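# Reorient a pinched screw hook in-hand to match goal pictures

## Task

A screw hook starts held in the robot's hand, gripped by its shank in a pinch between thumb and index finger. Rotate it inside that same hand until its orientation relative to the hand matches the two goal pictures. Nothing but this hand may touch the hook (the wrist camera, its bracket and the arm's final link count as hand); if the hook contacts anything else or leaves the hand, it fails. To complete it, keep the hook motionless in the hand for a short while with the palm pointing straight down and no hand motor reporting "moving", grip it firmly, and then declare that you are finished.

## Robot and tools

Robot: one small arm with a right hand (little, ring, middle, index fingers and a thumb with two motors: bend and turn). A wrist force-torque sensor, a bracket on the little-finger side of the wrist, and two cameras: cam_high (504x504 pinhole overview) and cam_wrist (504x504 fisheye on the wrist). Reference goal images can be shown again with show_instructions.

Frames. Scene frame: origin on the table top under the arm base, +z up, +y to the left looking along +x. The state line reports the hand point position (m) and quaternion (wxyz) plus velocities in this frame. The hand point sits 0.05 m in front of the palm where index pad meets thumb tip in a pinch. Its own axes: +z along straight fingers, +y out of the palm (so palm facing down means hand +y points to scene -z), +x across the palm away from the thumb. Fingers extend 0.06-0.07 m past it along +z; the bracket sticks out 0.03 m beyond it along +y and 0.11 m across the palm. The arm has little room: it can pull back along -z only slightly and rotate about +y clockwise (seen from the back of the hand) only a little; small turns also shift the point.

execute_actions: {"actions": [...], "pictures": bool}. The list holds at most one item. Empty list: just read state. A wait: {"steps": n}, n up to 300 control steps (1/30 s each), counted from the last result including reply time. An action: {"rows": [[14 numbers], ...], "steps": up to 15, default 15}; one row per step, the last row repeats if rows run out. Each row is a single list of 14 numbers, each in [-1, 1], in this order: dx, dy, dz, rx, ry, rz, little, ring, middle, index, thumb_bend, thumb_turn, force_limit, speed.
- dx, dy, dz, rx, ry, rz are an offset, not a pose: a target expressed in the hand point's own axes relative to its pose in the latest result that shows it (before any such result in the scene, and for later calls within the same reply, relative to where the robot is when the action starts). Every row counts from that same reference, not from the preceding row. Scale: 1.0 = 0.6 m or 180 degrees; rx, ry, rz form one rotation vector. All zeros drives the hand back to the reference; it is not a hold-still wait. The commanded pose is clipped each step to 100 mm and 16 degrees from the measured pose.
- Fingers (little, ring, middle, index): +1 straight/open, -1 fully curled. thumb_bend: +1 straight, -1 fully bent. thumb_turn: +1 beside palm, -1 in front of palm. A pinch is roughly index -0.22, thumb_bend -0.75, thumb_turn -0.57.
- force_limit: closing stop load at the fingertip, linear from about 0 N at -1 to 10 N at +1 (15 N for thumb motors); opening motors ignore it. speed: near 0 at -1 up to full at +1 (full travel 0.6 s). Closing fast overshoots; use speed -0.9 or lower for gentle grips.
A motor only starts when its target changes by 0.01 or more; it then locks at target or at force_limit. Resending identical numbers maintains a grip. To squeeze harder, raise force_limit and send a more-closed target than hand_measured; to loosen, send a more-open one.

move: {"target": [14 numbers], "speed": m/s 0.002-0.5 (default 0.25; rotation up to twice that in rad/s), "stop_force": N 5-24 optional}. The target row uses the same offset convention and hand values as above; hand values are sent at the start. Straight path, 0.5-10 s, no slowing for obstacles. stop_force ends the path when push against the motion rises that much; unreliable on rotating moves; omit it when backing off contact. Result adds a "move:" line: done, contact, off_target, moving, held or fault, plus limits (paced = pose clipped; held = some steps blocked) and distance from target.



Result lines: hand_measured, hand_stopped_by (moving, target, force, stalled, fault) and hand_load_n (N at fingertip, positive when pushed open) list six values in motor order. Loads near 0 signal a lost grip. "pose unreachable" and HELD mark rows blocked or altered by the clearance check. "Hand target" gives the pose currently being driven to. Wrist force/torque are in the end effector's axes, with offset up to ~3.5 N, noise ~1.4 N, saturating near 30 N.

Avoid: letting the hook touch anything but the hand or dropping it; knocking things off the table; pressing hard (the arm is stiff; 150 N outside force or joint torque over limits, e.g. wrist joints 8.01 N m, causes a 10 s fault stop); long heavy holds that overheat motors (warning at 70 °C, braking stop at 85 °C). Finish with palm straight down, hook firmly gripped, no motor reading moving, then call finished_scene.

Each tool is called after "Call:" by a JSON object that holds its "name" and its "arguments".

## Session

Call:
{"name": "show_instructions", "arguments": {}}

Reference images for this scene: goal picture from the wrist camera place, goal picture looking into the palm, FIVE-FINGER HAND page 1.

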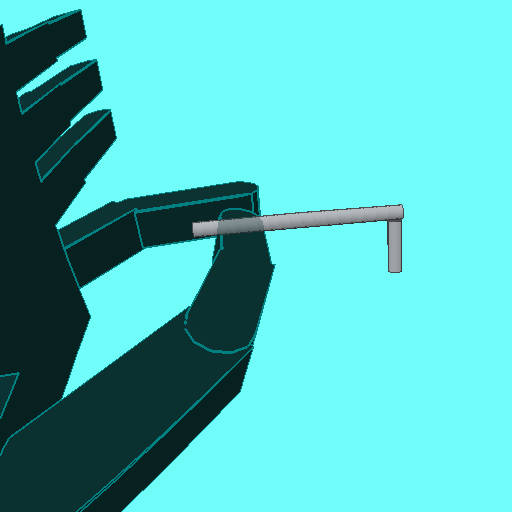

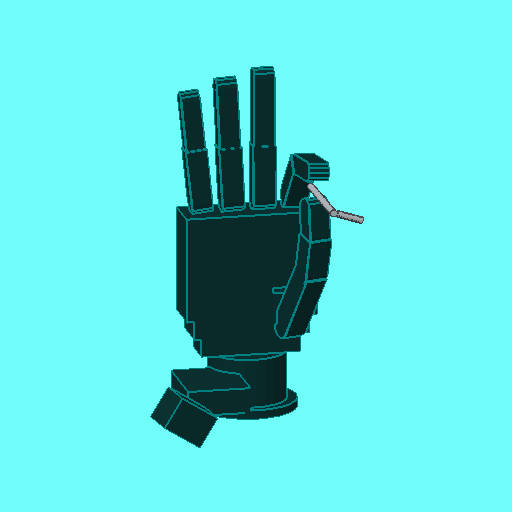

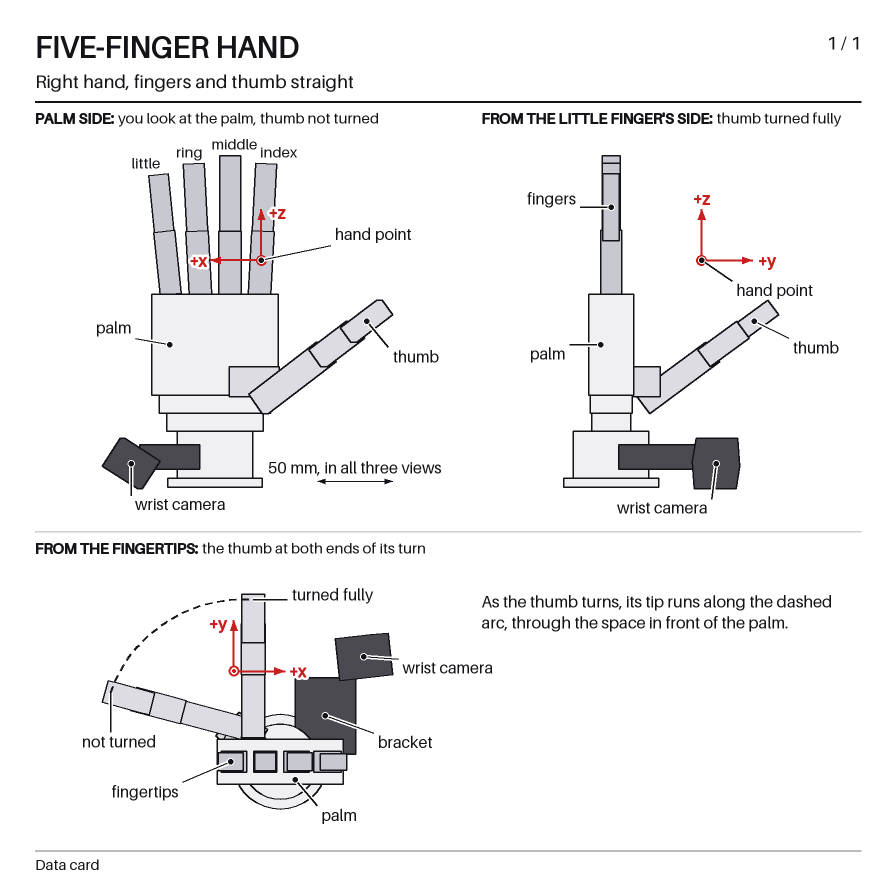

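Call:
{"name": "execute_actions", "arguments": {"actions": []}}

Scene clock: 0.00 s of 4500.00 s.
end_effector_position=(+0.4611, -0.0254, +0.3058) hand_measured=(+1.000, +1.000, +1.000, -0.158, -0.750, -0.550) hand_load_n=(+0.0, +0.0, +0.0, +5.0, +0.5, +0.0) hand_stopped_by=(target, target, target, target, target, target) hand_force_limit=0.00 hand_speed=-0.80 end_effector_quat_wxyz=(+0.411, -0.413, +0.565, -0.584) end_effector_velocity=(-0.000, +0.000, +0.000) end_effector_angular_velocity=(-0.000, -0.001, +0.000)
Joint positions: [-0.48  -1.424  2.248 -3.984 -1.369 -0.008]
Joint velocities: [ 0.    -0.001 -0.     0.     0.     0.   ]
Motor temperatures (°C, as the motors report them): [32 31 27 39 36 30]
Wrist force (N, on the end effector, along its own x y z axes, offset not removed): no reading
Wrist torque (N m, same axes, about the end effector's origin, offset not removed): no reading
Hand target: +0.461, -0.025, +0.306; +0.411, -0.413, +0.565, -0.584

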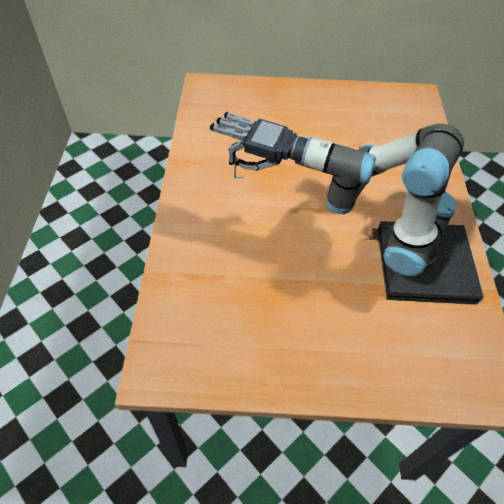

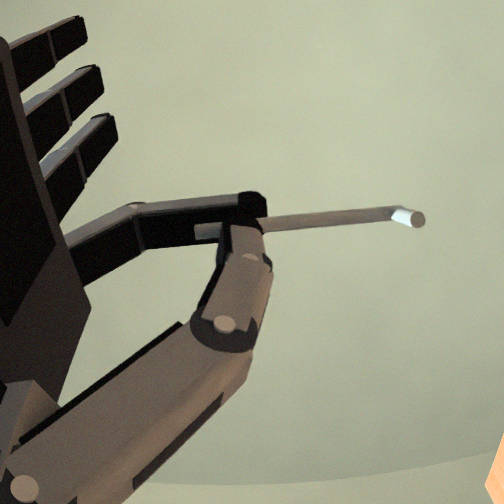

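Call:
{"name": "execute_actions", "arguments": {"actions": [{"rows": [[0,0,0,0,0,0,1,1,1,-0.30,-0.75,-0.45,0.0,-0.8],[0,0,0,0,0,0,1,1,1,-0.31,-0.75,-0.45,0.0,-0.8]], "steps": 15}]}}

Scene clock: 6.83 s of 4500.00 s.
end_effector_position=(+0.4611, -0.0254, +0.3058) hand_measured=(+1.000, +1.000, +1.000, -0.166, -0.748, -0.450) hand_load_n=(+0.0, +0.0, +0.0, +7.5, +2.5, -0.5) hand_stopped_by=(target, target, target, force, target, moving) hand_force_limit=0.00 hand_speed=-0.80 end_effector_quat_wxyz=(+0.411, -0.413, +0.565, -0.584) end_effector_velocity=(+0.000, +0.000, -0.000) end_effector_angular_velocity=(+0.000, +0.000, +0.001)
Joint positions: [-0.48  -1.424  2.248 -3.984 -1.369 -0.008]
Joint velocities: [ 0.001  0.    -0.     0.    -0.     0.   ]
Motor temperatures (°C, as the motors report them): [32 31 27 39 36 30]
Wrist force (N, on the end effector, along its own x y z axes, offset not removed): [0.5 1.3 1.9]
Wrist torque (N m, same axes, about the end effector's origin, offset not removed): [0.03 -0.07 0.04]
Hand target: +0.461, -0.025, +0.306; +0.411, -0.413, +0.565, -0.584
Off the commanded pose: 0.000 m, 0 deg.
Steps of this call (steps 1 to 90: nothing new was sent; then 3.33 s passed at rest; steps 91 to 105: all 15 steps of this action). Readings (end_effector_position | what the end effector reports):
91: (+0.4611, -0.0254, +0.3058) | hand_measured=(+1.000, +1.000, +1.000, -0.158, -0.750, -0.550) hand_load_n=(+0.0, +0.0, +0.0, +5.0, +0.5, +0.0) hand_stopped_by=(target, target, target, moving, target, moving) hand_force_limit=0.00 hand_speed=-0.80
92: (+0.4611, -0.0254, +0.3058) | hand_measured=(+1.000, +1.000, +1.000, -0.158, -0.750, -0.550) hand_load_n=(+0.0, +0.0, +0.0, +5.0, +0.5, +0.0) hand_stopped_by=(target, target, target, moving, target, moving) hand_force_limit=0.00 hand_speed=-0.80
94: (+0.4611, -0.0254, +0.3058) | hand_measured=(+1.000, +1.000, +1.000, -0.168, -0.750, -0.542) hand_load_n=(+0.0, +0.0, +0.0, +8.0, +1.0, +0.0) hand_stopped_by=(target, target, target, force, target, moving) hand_force_limit=0.00 hand_speed=-0.80
98: (+0.4611, -0.0254, +0.3058) | hand_measured=(+1.000, +1.000, +1.000, -0.166, -0.750, -0.504) hand_load_n=(+0.0, +0.0, +0.0, +7.5, +1.5, +0.0) hand_stopped_by=(target, target, target, force, target, moving) hand_force_limit=0.00 hand_speed=-0.80
105: the state above

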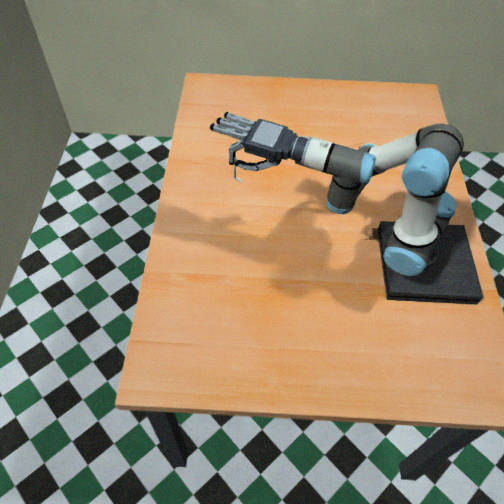

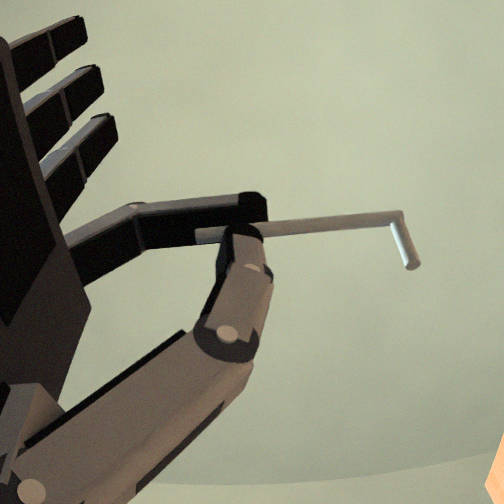

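Call:
{"name": "execute_actions", "arguments": {"actions": [{"rows": [[0,0,0,0,0,0,1,1,1,-0.30,-0.75,-0.37,0.0,-0.8],[0,0,0,0,0,0,1,1,1,-0.31,-0.75,-0.37,0.0,-0.8]], "steps": 15}]}}

Scene clock: 16.07 s of 4500.00 s.
end_effector_position=(+0.4611, -0.0254, +0.3058) hand_measured=(+1.000, +1.000, +1.000, -0.166, -0.748, -0.370) hand_load_n=(+0.0, +0.0, +0.0, +8.0, +4.0, -0.5) hand_stopped_by=(target, target, target, force, target, target) hand_force_limit=0.00 hand_speed=-0.80 end_effector_quat_wxyz=(+0.411, -0.413, +0.565, -0.584) end_effector_velocity=(+0.000, +0.000, +0.000) end_effector_angular_velocity=(-0.001, -0.001, +0.001)
Joint positions: [-0.48  -1.424  2.248 -3.984 -1.369 -0.008]
Joint velocities: [ 0.001 -0.    -0.001 -0.    -0.    -0.   ]
Motor temperatures (°C, as the motors report them): [32 31 27 39 36 30]
Wrist force (N, on the end effector, along its own x y z axes, offset not removed): [1.1 0.0 3.5]
Wrist torque (N m, same axes, about the end effector's origin, offset not removed): [-0.30 -0.24 0.13]
Hand target: +0.461, -0.025, +0.306; +0.411, -0.413, +0.565, -0.584
Off the commanded pose: 0.000 m, 0 deg.
Steps of this call (steps 1 to 90: nothing new was sent; then 5.73 s passed at rest; steps 91 to 105: all 15 steps of this action). Readings (end_effector_position | what the end effector reports):
91: (+0.4611, -0.0254, +0.3058) | hand_measured=(+1.000, +1.000, +1.000, -0.166, -0.748, -0.450) hand_load_n=(+0.0, +0.0, +0.0, +7.5, +2.5, -0.5) hand_stopped_by=(target, target, target, force, target, moving) hand_force_limit=0.00 hand_speed=-0.80
92: (+0.4611, -0.0254, +0.3058) | hand_measured=(+1.000, +1.000, +1.000, -0.166, -0.748, -0.450) hand_load_n=(+0.0, +0.0, +0.0, +7.5, +2.5, -0.5) hand_stopped_by=(target, target, target, force, target, moving) hand_force_limit=0.00 hand_speed=-0.80
94: (+0.4611, -0.0254, +0.3058) | hand_measured=(+1.000, +1.000, +1.000, -0.166, -0.748, -0.442) hand_load_n=(+0.0, +0.0, +0.0, +7.5, +2.5, -0.5) hand_stopped_by=(target, target, target, force, target, moving) hand_force_limit=0.00 hand_speed=-0.80
98: (+0.4611, -0.0254, +0.3058) | hand_measured=(+1.000, +1.000, +1.000, -0.166, -0.748, -0.404) hand_load_n=(+0.0, +0.0, +0.0, +8.0, +3.5, -0.5) hand_stopped_by=(target, target, target, force, target, moving) hand_force_limit=0.00 hand_speed=-0.80
105: the state above

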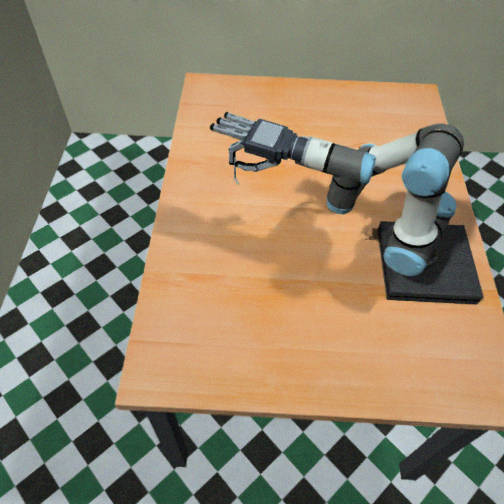

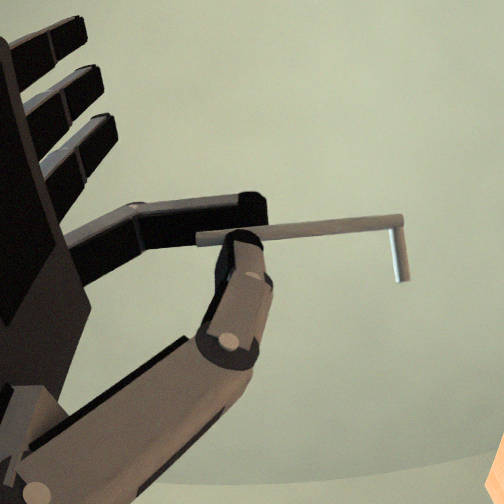

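Call:
{"name": "zoom_image", "arguments": {"camera": "cam_wrist", "region": [330, 180, 450, 300]}}

Region (330, 180, 450, 300) of cam_wrist's 504x504 image, scaled by 4.200, with more detail than that image has.

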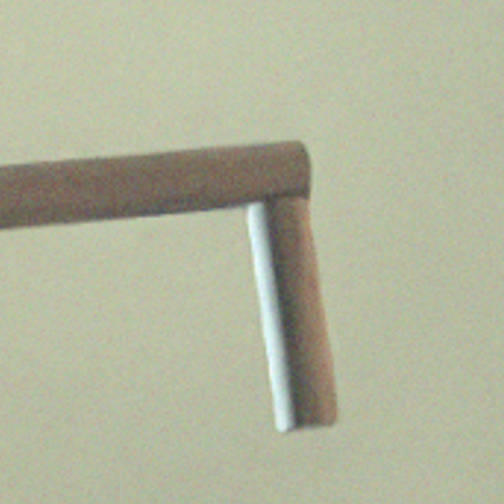

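Call:
{"name": "execute_actions", "arguments": {"actions": [{"rows": [[0,0,0,0,0,0,1,1,1,-0.30,-0.75,-0.345,0.0,-0.85],[0,0,0,0,0,0,1,1,1,-0.31,-0.75,-0.345,0.0,-0.85]], "steps": 12}]}}

Scene clock: 24.03 s of 4500.00 s.
end_effector_position=(+0.4611, -0.0254, +0.3058) hand_measured=(+1.000, +1.000, +1.000, -0.166, -0.748, -0.344) hand_load_n=(+0.0, +0.0, +0.0, +8.0, +4.5, -0.5) hand_stopped_by=(target, target, target, force, target, target) hand_force_limit=0.00 hand_speed=-0.85 end_effector_quat_wxyz=(+0.411, -0.413, +0.565, -0.584) end_effector_velocity=(+0.000, +0.000, +0.000) end_effector_angular_velocity=(-0.000, -0.001, +0.001)
Joint positions: [-0.48  -1.424  2.248 -3.984 -1.369 -0.008]
Joint velocities: [ 0.001 -0.    -0.    -0.    -0.     0.   ]
Motor temperatures (°C, as the motors report them): [32 31 27 39 36 30]
Wrist force (N, on the end effector, along its own x y z axes, offset not removed): [1.8 0.9 2.5]
Wrist torque (N m, same axes, about the end effector's origin, offset not removed): [-0.02 -0.32 0.17]
Hand target: +0.461, -0.025, +0.306; +0.411, -0.413, +0.565, -0.584
Off the commanded pose: 0.000 m, 0 deg.
Steps of this call (steps 1 to 90: nothing new was sent; then 4.57 s passed at rest; steps 91 to 102: all 12 steps of this action). Readings (end_effector_position | what the end effector reports):
91: (+0.4611, -0.0254, +0.3058) | hand_measured=(+1.000, +1.000, +1.000, -0.166, -0.748, -0.370) hand_load_n=(+0.0, +0.0, +0.0, +8.0, +4.0, -0.5) hand_stopped_by=(target, target, target, force, target, moving) hand_force_limit=0.00 hand_speed=-0.85
92: (+0.4611, -0.0254, +0.3058) | hand_measured=(+1.000, +1.000, +1.000, -0.166, -0.748, -0.370) hand_load_n=(+0.0, +0.0, +0.0, +8.0, +4.0, -0.5) hand_stopped_by=(target, target, target, force, target, moving) hand_force_limit=0.00 hand_speed=-0.85
94: (+0.4611, -0.0254, +0.3058) | hand_measured=(+1.000, +1.000, +1.000, -0.166, -0.748, -0.364) hand_load_n=(+0.0, +0.0, +0.0, +8.0, +4.0, -0.5) hand_stopped_by=(target, target, target, force, target, moving) hand_force_limit=0.00 hand_speed=-0.85
98: (+0.4611, -0.0254, +0.3058) | hand_measured=(+1.000, +1.000, +1.000, -0.166, -0.748, -0.344) hand_load_n=(+0.0, +0.0, +0.0, +8.0, +4.5, -0.5) hand_stopped_by=(target, target, target, force, target, moving) hand_force_limit=0.00 hand_speed=-0.85
102: the state above

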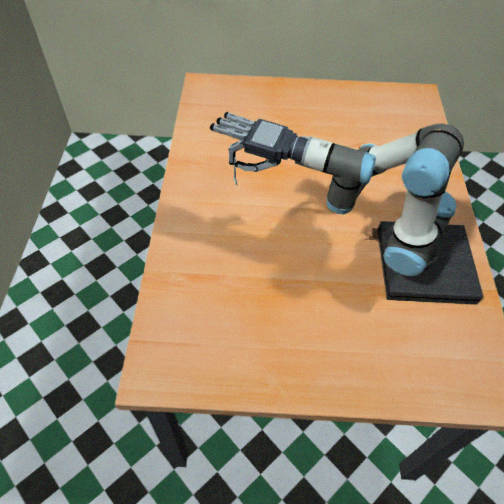

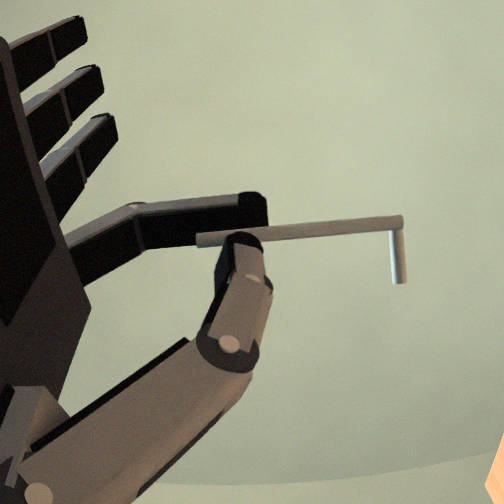

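Call:
{"name": "zoom_image", "arguments": {"camera": "cam_wrist", "region": [330, 180, 450, 300]}}

Region (330, 180, 450, 300) of cam_wrist's 504x504 image, scaled by 4.200, with more detail than that image has.

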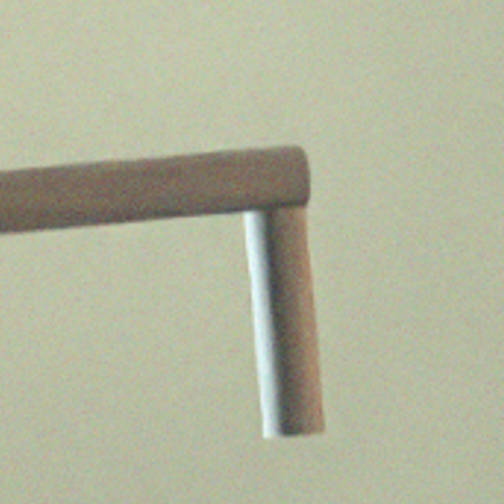

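Call:
{"name": "execute_actions", "arguments": {"actions": [{"rows": [[0,0,0,0,0,0,1,1,1,-0.30,-0.75,-0.315,0.0,-0.85],[0,0,0,0,0,0,1,1,1,-0.31,-0.75,-0.315,0.0,-0.85]], "steps": 12}]}}

Scene clock: 45.63 s of 4500.00 s.
end_effector_position=(+0.4611, -0.0254, +0.3058) hand_measured=(+1.000, +1.000, +1.000, -0.166, -0.748, -0.314) hand_load_n=(+0.0, +0.0, +0.0, +8.0, +4.5, -0.5) hand_stopped_by=(target, target, target, force, target, target) hand_force_limit=0.00 hand_speed=-0.85 end_effector_quat_wxyz=(+0.411, -0.413, +0.565, -0.584) end_effector_velocity=(+0.000, +0.000, +0.000) end_effector_angular_velocity=(+0.000, -0.000, +0.000)
Joint positions: [-0.48  -1.424  2.248 -3.984 -1.369 -0.008]
Joint velocities: [ 0. -0. -0.  0.  0.  0.]
Motor temperatures (°C, as the motors report them): [32 31 28 39 36 30]
Wrist force (N, on the end effector, along its own x y z axes, offset not removed): [1.2 0.3 3.5]
Wrist torque (N m, same axes, about the end effector's origin, offset not removed): [-0.17 -0.19 0.11]
Hand target: +0.461, -0.025, +0.306; +0.411, -0.413, +0.565, -0.584
Off the commanded pose: 0.000 m, 0 deg.
Steps of this call (steps 1 to 90: nothing new was sent; then 18.20 s passed at rest; steps 91 to 102: all 12 steps of this action). Readings (end_effector_position | what the end effector reports):
91: (+0.4611, -0.0254, +0.3058) | hand_measured=(+1.000, +1.000, +1.000, -0.166, -0.748, -0.344) hand_load_n=(+0.0, +0.0, +0.0, +8.0, +4.5, -0.5) hand_stopped_by=(target, target, target, force, target, moving) hand_force_limit=0.00 hand_speed=-0.85
92: (+0.4611, -0.0254, +0.3058) | hand_measured=(+1.000, +1.000, +1.000, -0.166, -0.748, -0.344) hand_load_n=(+0.0, +0.0, +0.0, +8.0, +4.5, -0.5) hand_stopped_by=(target, target, target, force, target, moving) hand_force_limit=0.00 hand_speed=-0.85
94: (+0.4611, -0.0254, +0.3058) | hand_measured=(+1.000, +1.000, +1.000, -0.166, -0.748, -0.338) hand_load_n=(+0.0, +0.0, +0.0, +8.0, +4.5, -0.5) hand_stopped_by=(target, target, target, force, target, moving) hand_force_limit=0.00 hand_speed=-0.85
98: (+0.4611, -0.0254, +0.3058) | hand_measured=(+1.000, +1.000, +1.000, -0.166, -0.748, -0.314) hand_load_n=(+0.0, +0.0, +0.0, +8.0, +4.5, -0.5) hand_stopped_by=(target, target, target, force, target, moving) hand_force_limit=0.00 hand_speed=-0.85
102: the state above

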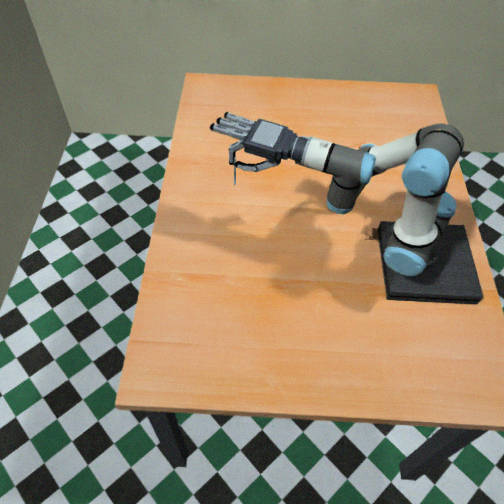

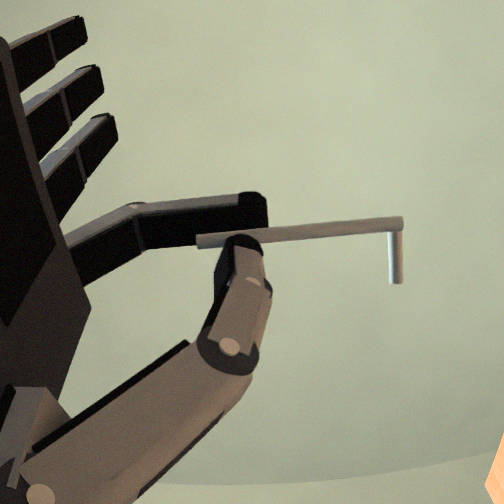

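Call:
{"name": "zoom_image", "arguments": {"camera": "cam_wrist", "region": [330, 180, 450, 300]}}

Region (330, 180, 450, 300) of cam_wrist's 504x504 image, scaled by 4.200, with more detail than that image has.

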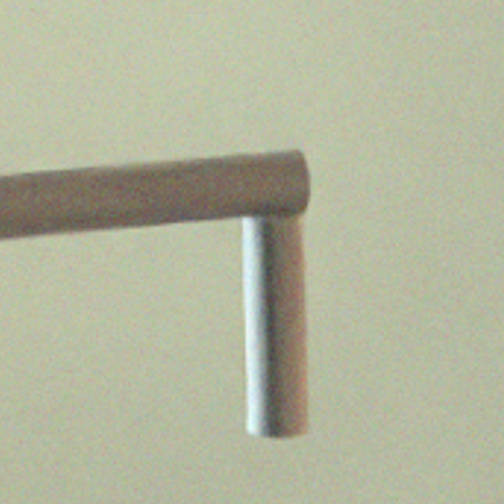

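Call:
{"name": "execute_actions", "arguments": {"actions": [{"rows": [[0,0,0,-0.0064,0,0.0057,1,1,1,-0.30,-0.75,-0.29,0.0,-0.85],[0,0,0,-0.0064,0,0.0057,1,1,1,-0.31,-0.75,-0.29,0.0,-0.85]], "steps": 12}]}}

Scene clock: 61.10 s of 4500.00 s.
end_effector_position=(+0.4611, -0.0254, +0.3058) hand_measured=(+1.000, +1.000, +1.000, -0.166, -0.748, -0.290) hand_load_n=(+0.0, +0.0, +0.0, +8.0, +5.0, -1.0) hand_stopped_by=(target, target, target, force, target, target) hand_force_limit=0.00 hand_speed=-0.85 end_effector_quat_wxyz=(+0.412, -0.412, +0.574, -0.575) end_effector_velocity=(-0.000, -0.000, +0.001) end_effector_angular_velocity=(+0.009, +0.005, +0.000)
Joint positions: [-0.484 -1.443  2.243 -3.941 -1.365  0.005]
Joint velocities: [-0.002 -0.011 -0.004  0.022  0.003  0.005]
Motor temperatures (°C, as the motors report them): [32 31 28 39 36 30]
Wrist force (N, on the end effector, along its own x y z axes, offset not removed): [0.2 1.8 2.1]
Wrist torque (N m, same axes, about the end effector's origin, offset not removed): [0.14 -0.06 0.04]
Hand target: +0.461, -0.025, +0.306; +0.412, -0.412, +0.575, -0.575
Off the commanded pose: 0.000 m, 0 deg.
Steps of this call (steps 1 to 90: nothing new was sent; then 12.07 s passed at rest; steps 91 to 102: all 12 steps of this action). Readings (end_effector_position | what the end effector reports):
91: (+0.4611, -0.0254, +0.3059) | hand_measured=(+1.000, +1.000, +1.000, -0.166, -0.748, -0.314) hand_load_n=(+0.0, +0.0, +0.0, +8.0, +4.5, -0.5) hand_stopped_by=(target, target, target, force, target, moving) hand_force_limit=0.00 hand_speed=-0.85
92: (+0.4611, -0.0254, +0.3058) | hand_measured=(+1.000, +1.000, +1.000, -0.166, -0.748, -0.314) hand_load_n=(+0.0, +0.0, +0.0, +8.0, +4.5, -0.5) hand_stopped_by=(target, target, target, force, target, moving) hand_force_limit=0.00 hand_speed=-0.85
94: (+0.4611, -0.0254, +0.3057) | hand_measured=(+1.000, +1.000, +1.000, -0.166, -0.748, -0.308) hand_load_n=(+0.0, +0.0, +0.0, +8.0, +4.5, -1.0) hand_stopped_by=(target, target, target, force, target, moving) hand_force_limit=0.00 hand_speed=-0.85
98: (+0.4611, -0.0254, +0.3058) | hand_measured=(+1.000, +1.000, +1.000, -0.166, -0.748, -0.290) hand_load_n=(+0.0, +0.0, +0.0, +8.0, +5.0, -1.0) hand_stopped_by=(target, target, target, force, target, moving) hand_force_limit=0.00 hand_speed=-0.85
102: the state above

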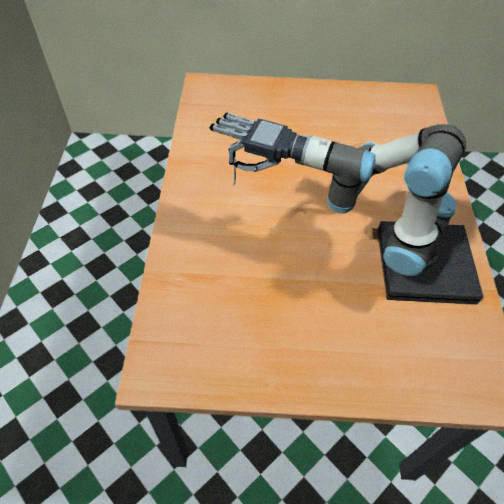

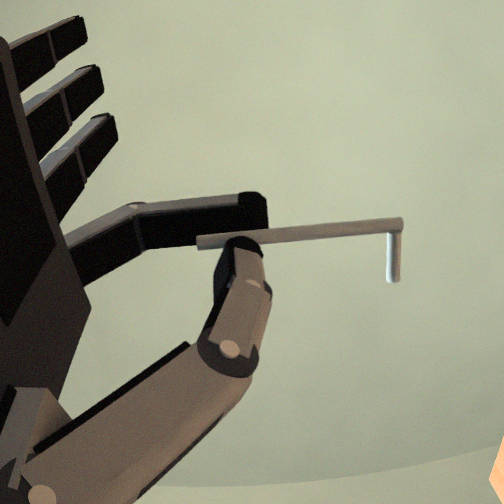

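Call:
{"name": "zoom_image", "arguments": {"camera": "cam_wrist", "region": [330, 180, 450, 300]}}

Region (330, 180, 450, 300) of cam_wrist's 504x504 image, scaled by 4.200, with more detail than that image has.

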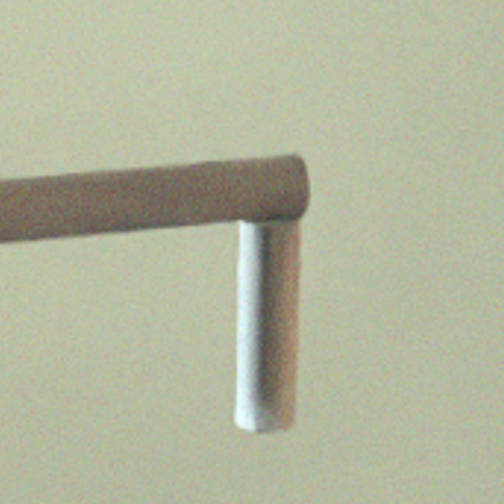

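Call:
{"name": "execute_actions", "arguments": {"actions": [{"rows": [[0,0,0,0,0,0,1,1,1,-0.45,-0.75,-0.29,0.5,-0.9]], "steps": 15}]}}

Scene clock: 97.13 s of 4500.00 s.
end_effector_position=(+0.4611, -0.0254, +0.3059) hand_measured=(+1.000, +1.000, +1.000, -0.166, -0.748, -0.290) hand_load_n=(+0.0, +0.0, +0.0, +8.0, +5.0, -1.0) hand_stopped_by=(target, target, target, force, target, target) hand_force_limit=0.50 hand_speed=-0.90 end_effector_quat_wxyz=(+0.412, -0.412, +0.574, -0.575) end_effector_velocity=(-0.000, -0.000, -0.000) end_effector_angular_velocity=(+0.000, -0.000, -0.000)
Joint positions: [-0.484 -1.443  2.243 -3.941 -1.365  0.005]
Joint velocities: [-0.     0.     0.    -0.001 -0.     0.   ]
Motor temperatures (°C, as the motors report them): [32 31 28 39 36 30]
Wrist force (N, on the end effector, along its own x y z axes, offset not removed): [0.5 0.9 1.7]
Wrist torque (N m, same axes, about the end effector's origin, offset not removed): [0.00 0.00 0.10]
Hand target: +0.461, -0.025, +0.306; +0.412, -0.412, +0.574, -0.575
Off the commanded pose: 0.000 m, 0 deg.
Steps of this call (steps 1 to 90: nothing new was sent; then 32.53 s passed at rest; steps 91 to 105: all 15 steps of this action). Readings (end_effector_position | what the end effector reports):
91: (+0.4611, -0.0254, +0.3058) | hand_measured=(+1.000, +1.000, +1.000, -0.166, -0.748, -0.290) hand_load_n=(+0.0, +0.0, +0.0, +8.0, +5.0, -1.0) hand_stopped_by=(target, target, target, force, target, target) hand_force_limit=0.50 hand_speed=-0.90
92: (+0.4611, -0.0254, +0.3059) | hand_measured=(+1.000, +1.000, +1.000, -0.166, -0.748, -0.290) hand_load_n=(+0.0, +0.0, +0.0, +8.0, +5.0, -1.0) hand_stopped_by=(target, target, target, force, target, target) hand_force_limit=0.50 hand_speed=-0.90
94: (+0.4611, -0.0254, +0.3060) | hand_measured=(+1.000, +1.000, +1.000, -0.166, -0.748, -0.290) hand_load_n=(+0.0, +0.0, +0.0, +8.0, +5.0, -1.0) hand_stopped_by=(target, target, target, force, target, target) hand_force_limit=0.50 hand_speed=-0.90
98: (+0.4611, -0.0254, +0.3060) | hand_measured=(+1.000, +1.000, +1.000, -0.166, -0.748, -0.290) hand_load_n=(+0.0, +0.0, +0.0, +8.0, +5.0, -1.0) hand_stopped_by=(target, target, target, force, target, target) hand_force_limit=0.50 hand_speed=-0.90
105: the state above

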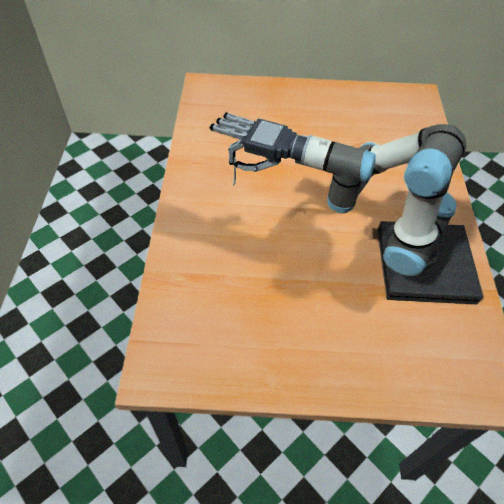

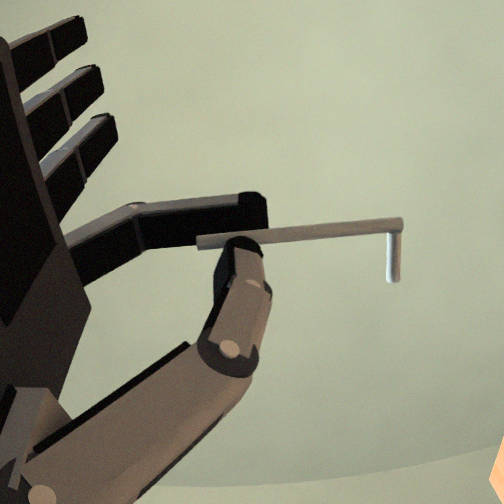

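Call:
{"name": "execute_actions", "arguments": {"actions": [{"rows": [[0,0,0,0,0,0,1,1,1,-0.50,-0.75,-0.29,0.8,-0.9]], "steps": 15}]}}

Scene clock: 104.80 s of 4500.00 s.
end_effector_position=(+0.4611, -0.0254, +0.3058) hand_measured=(+1.000, +1.000, +1.000, -0.170, -0.748, -0.290) hand_load_n=(+0.0, +0.0, +0.0, +9.0, +5.0, -1.0) hand_stopped_by=(target, target, target, force, target, target) hand_force_limit=0.80 hand_speed=-0.90 end_effector_quat_wxyz=(+0.412, -0.412, +0.574, -0.575) end_effector_velocity=(-0.000, -0.000, +0.000) end_effector_angular_velocity=(-0.000, -0.001, -0.000)
Joint positions: [-0.484 -1.443  2.243 -3.941 -1.365  0.005]
Joint velocities: [-0.     0.     0.    -0.001  0.     0.   ]
Motor temperatures (°C, as the motors report them): [32 31 28 39 36 30]
Wrist force (N, on the end effector, along its own x y z axes, offset not removed): [1.2 0.5 1.9]
Wrist torque (N m, same axes, about the end effector's origin, offset not removed): [-0.09 -0.17 0.15]
Hand target: +0.461, -0.025, +0.306; +0.412, -0.412, +0.574, -0.575
Off the commanded pose: 0.000 m, 0 deg.
Steps of this call (steps 1 to 90: nothing new was sent; then 4.17 s passed at rest; steps 91 to 105: all 15 steps of this action). Readings (end_effector_position | what the end effector reports):
91: (+0.4611, -0.0254, +0.3058) | hand_measured=(+1.000, +1.000, +1.000, -0.166, -0.748, -0.290) hand_load_n=(+0.0, +0.0, +0.0, +8.0, +5.0, -1.0) hand_stopped_by=(target, target, target, moving, target, target) hand_force_limit=0.80 hand_speed=-0.90
92: (+0.4611, -0.0254, +0.3058) | hand_measured=(+1.000, +1.000, +1.000, -0.166, -0.748, -0.290) hand_load_n=(+0.0, +0.0, +0.0, +8.0, +5.0, -1.0) hand_stopped_by=(target, target, target, moving, target, target) hand_force_limit=0.80 hand_speed=-0.90
94: (+0.4611, -0.0254, +0.3058) | hand_measured=(+1.000, +1.000, +1.000, -0.170, -0.748, -0.290) hand_load_n=(+0.0, +0.0, +0.0, +9.5, +5.0, -1.0) hand_stopped_by=(target, target, target, force, target, target) hand_force_limit=0.80 hand_speed=-0.90
98: (+0.4611, -0.0254, +0.3058) | hand_measured=(+1.000, +1.000, +1.000, -0.170, -0.748, -0.290) hand_load_n=(+0.0, +0.0, +0.0, +9.0, +5.0, -1.0) hand_stopped_by=(target, target, target, force, target, target) hand_force_limit=0.80 hand_speed=-0.90
105: the state above

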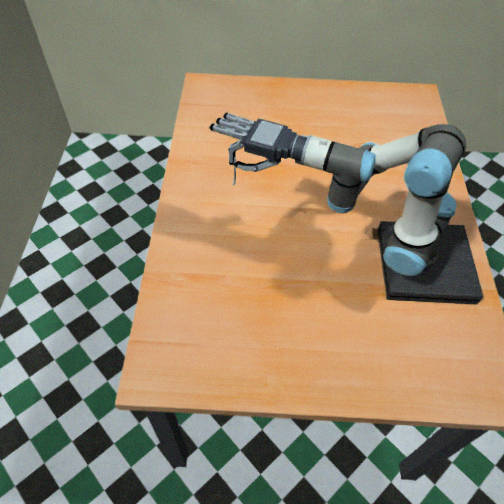

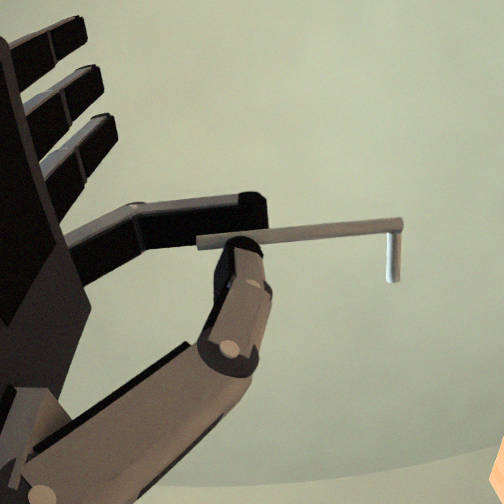

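Call:
{"name": "wait", "arguments": {"seconds": 1.0}}

Scene clock: 108.50 s of 4500.00 s.
end_effector_position=(+0.4611, -0.0254, +0.3059) hand_measured=(+1.000, +1.000, +1.000, -0.170, -0.748, -0.290) hand_load_n=(+0.0, +0.0, +0.0, +9.0, +5.0, -1.0) hand_stopped_by=(target, target, target, force, target, target) hand_force_limit=0.80 hand_speed=-0.90 end_effector_quat_wxyz=(+0.412, -0.412, +0.574, -0.575) end_effector_velocity=(+0.000, -0.001, -0.000) end_effector_angular_velocity=(+0.001, +0.000, -0.001)
Joint positions: [-0.484 -1.443  2.243 -3.941 -1.365  0.005]
Joint velocities: [-0.001  0.002 -0.    -0.001 -0.     0.   ]
Motor temperatures (°C, as the motors report them): [32 31 28 39 36 30]
Wrist force (N, on the end effector, along its own x y z axes, offset not removed): [0.4 0.5 1.8]
Wrist torque (N m, same axes, about the end effector's origin, offset not removed): [-0.06 0.00 0.03]
Hand target: +0.461, -0.025, +0.306; +0.412, -0.412, +0.574, -0.575
Off the commanded pose: 0.000 m, 0 deg.
Steps of this call (steps 1 to 90: nothing new was sent; then 0.70 s passed at rest). Readings (end_effector_position | what the end effector reports):
1: (+0.4611, -0.0254, +0.3058) | hand_measured=(+1.000, +1.000, +1.000, -0.170, -0.748, -0.290) hand_load_n=(+0.0, +0.0, +0.0, +9.0, +5.0, -1.0) hand_stopped_by=(target, target, target, force, target, target) hand_force_limit=0.80 hand_speed=-0.90
2: (+0.4611, -0.0254, +0.3058) | hand_measured=(+1.000, +1.000, +1.000, -0.170, -0.748, -0.290) hand_load_n=(+0.0, +0.0, +0.0, +9.0, +5.0, -1.0) hand_stopped_by=(target, target, target, force, target, target) hand_force_limit=0.80 hand_speed=-0.90
4: (+0.4611, -0.0254, +0.3058) | hand_measured=(+1.000, +1.000, +1.000, -0.170, -0.748, -0.290) hand_load_n=(+0.0, +0.0, +0.0, +9.0, +5.0, -1.0) hand_stopped_by=(target, target, target, force, target, target) hand_force_limit=0.80 hand_speed=-0.90
8: (+0.4611, -0.0254, +0.3058) | hand_measured=(+1.000, +1.000, +1.000, -0.170, -0.748, -0.290) hand_load_n=(+0.0, +0.0, +0.0, +9.0, +5.0, -1.0) hand_stopped_by=(target, target, target, force, target, target) hand_force_limit=0.80 hand_speed=-0.90
90: the state above

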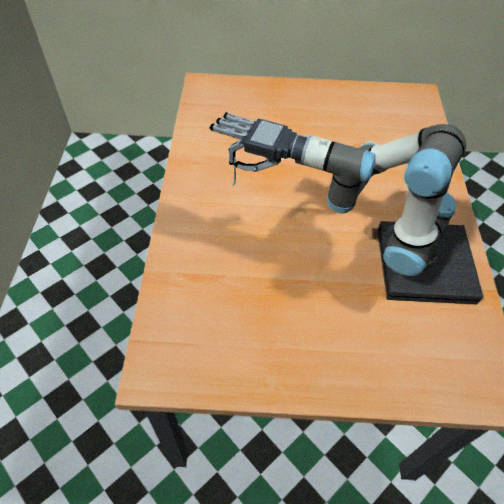

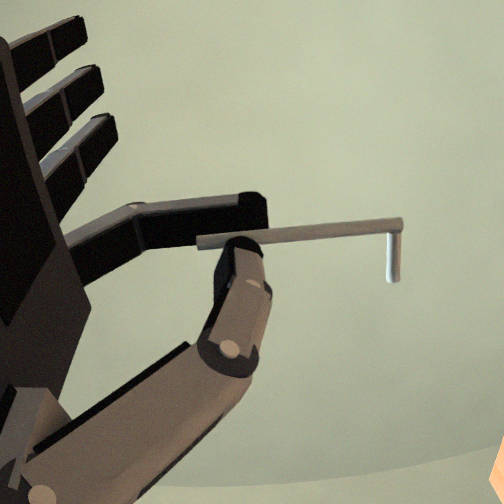

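The hook matches the goal pictures. It is held firmly and still, the palm faces straight down, and no motor is moving.

Call:
{"name": "finished_scene", "arguments": {"scene": 2}}

The scene is finished: the task was done.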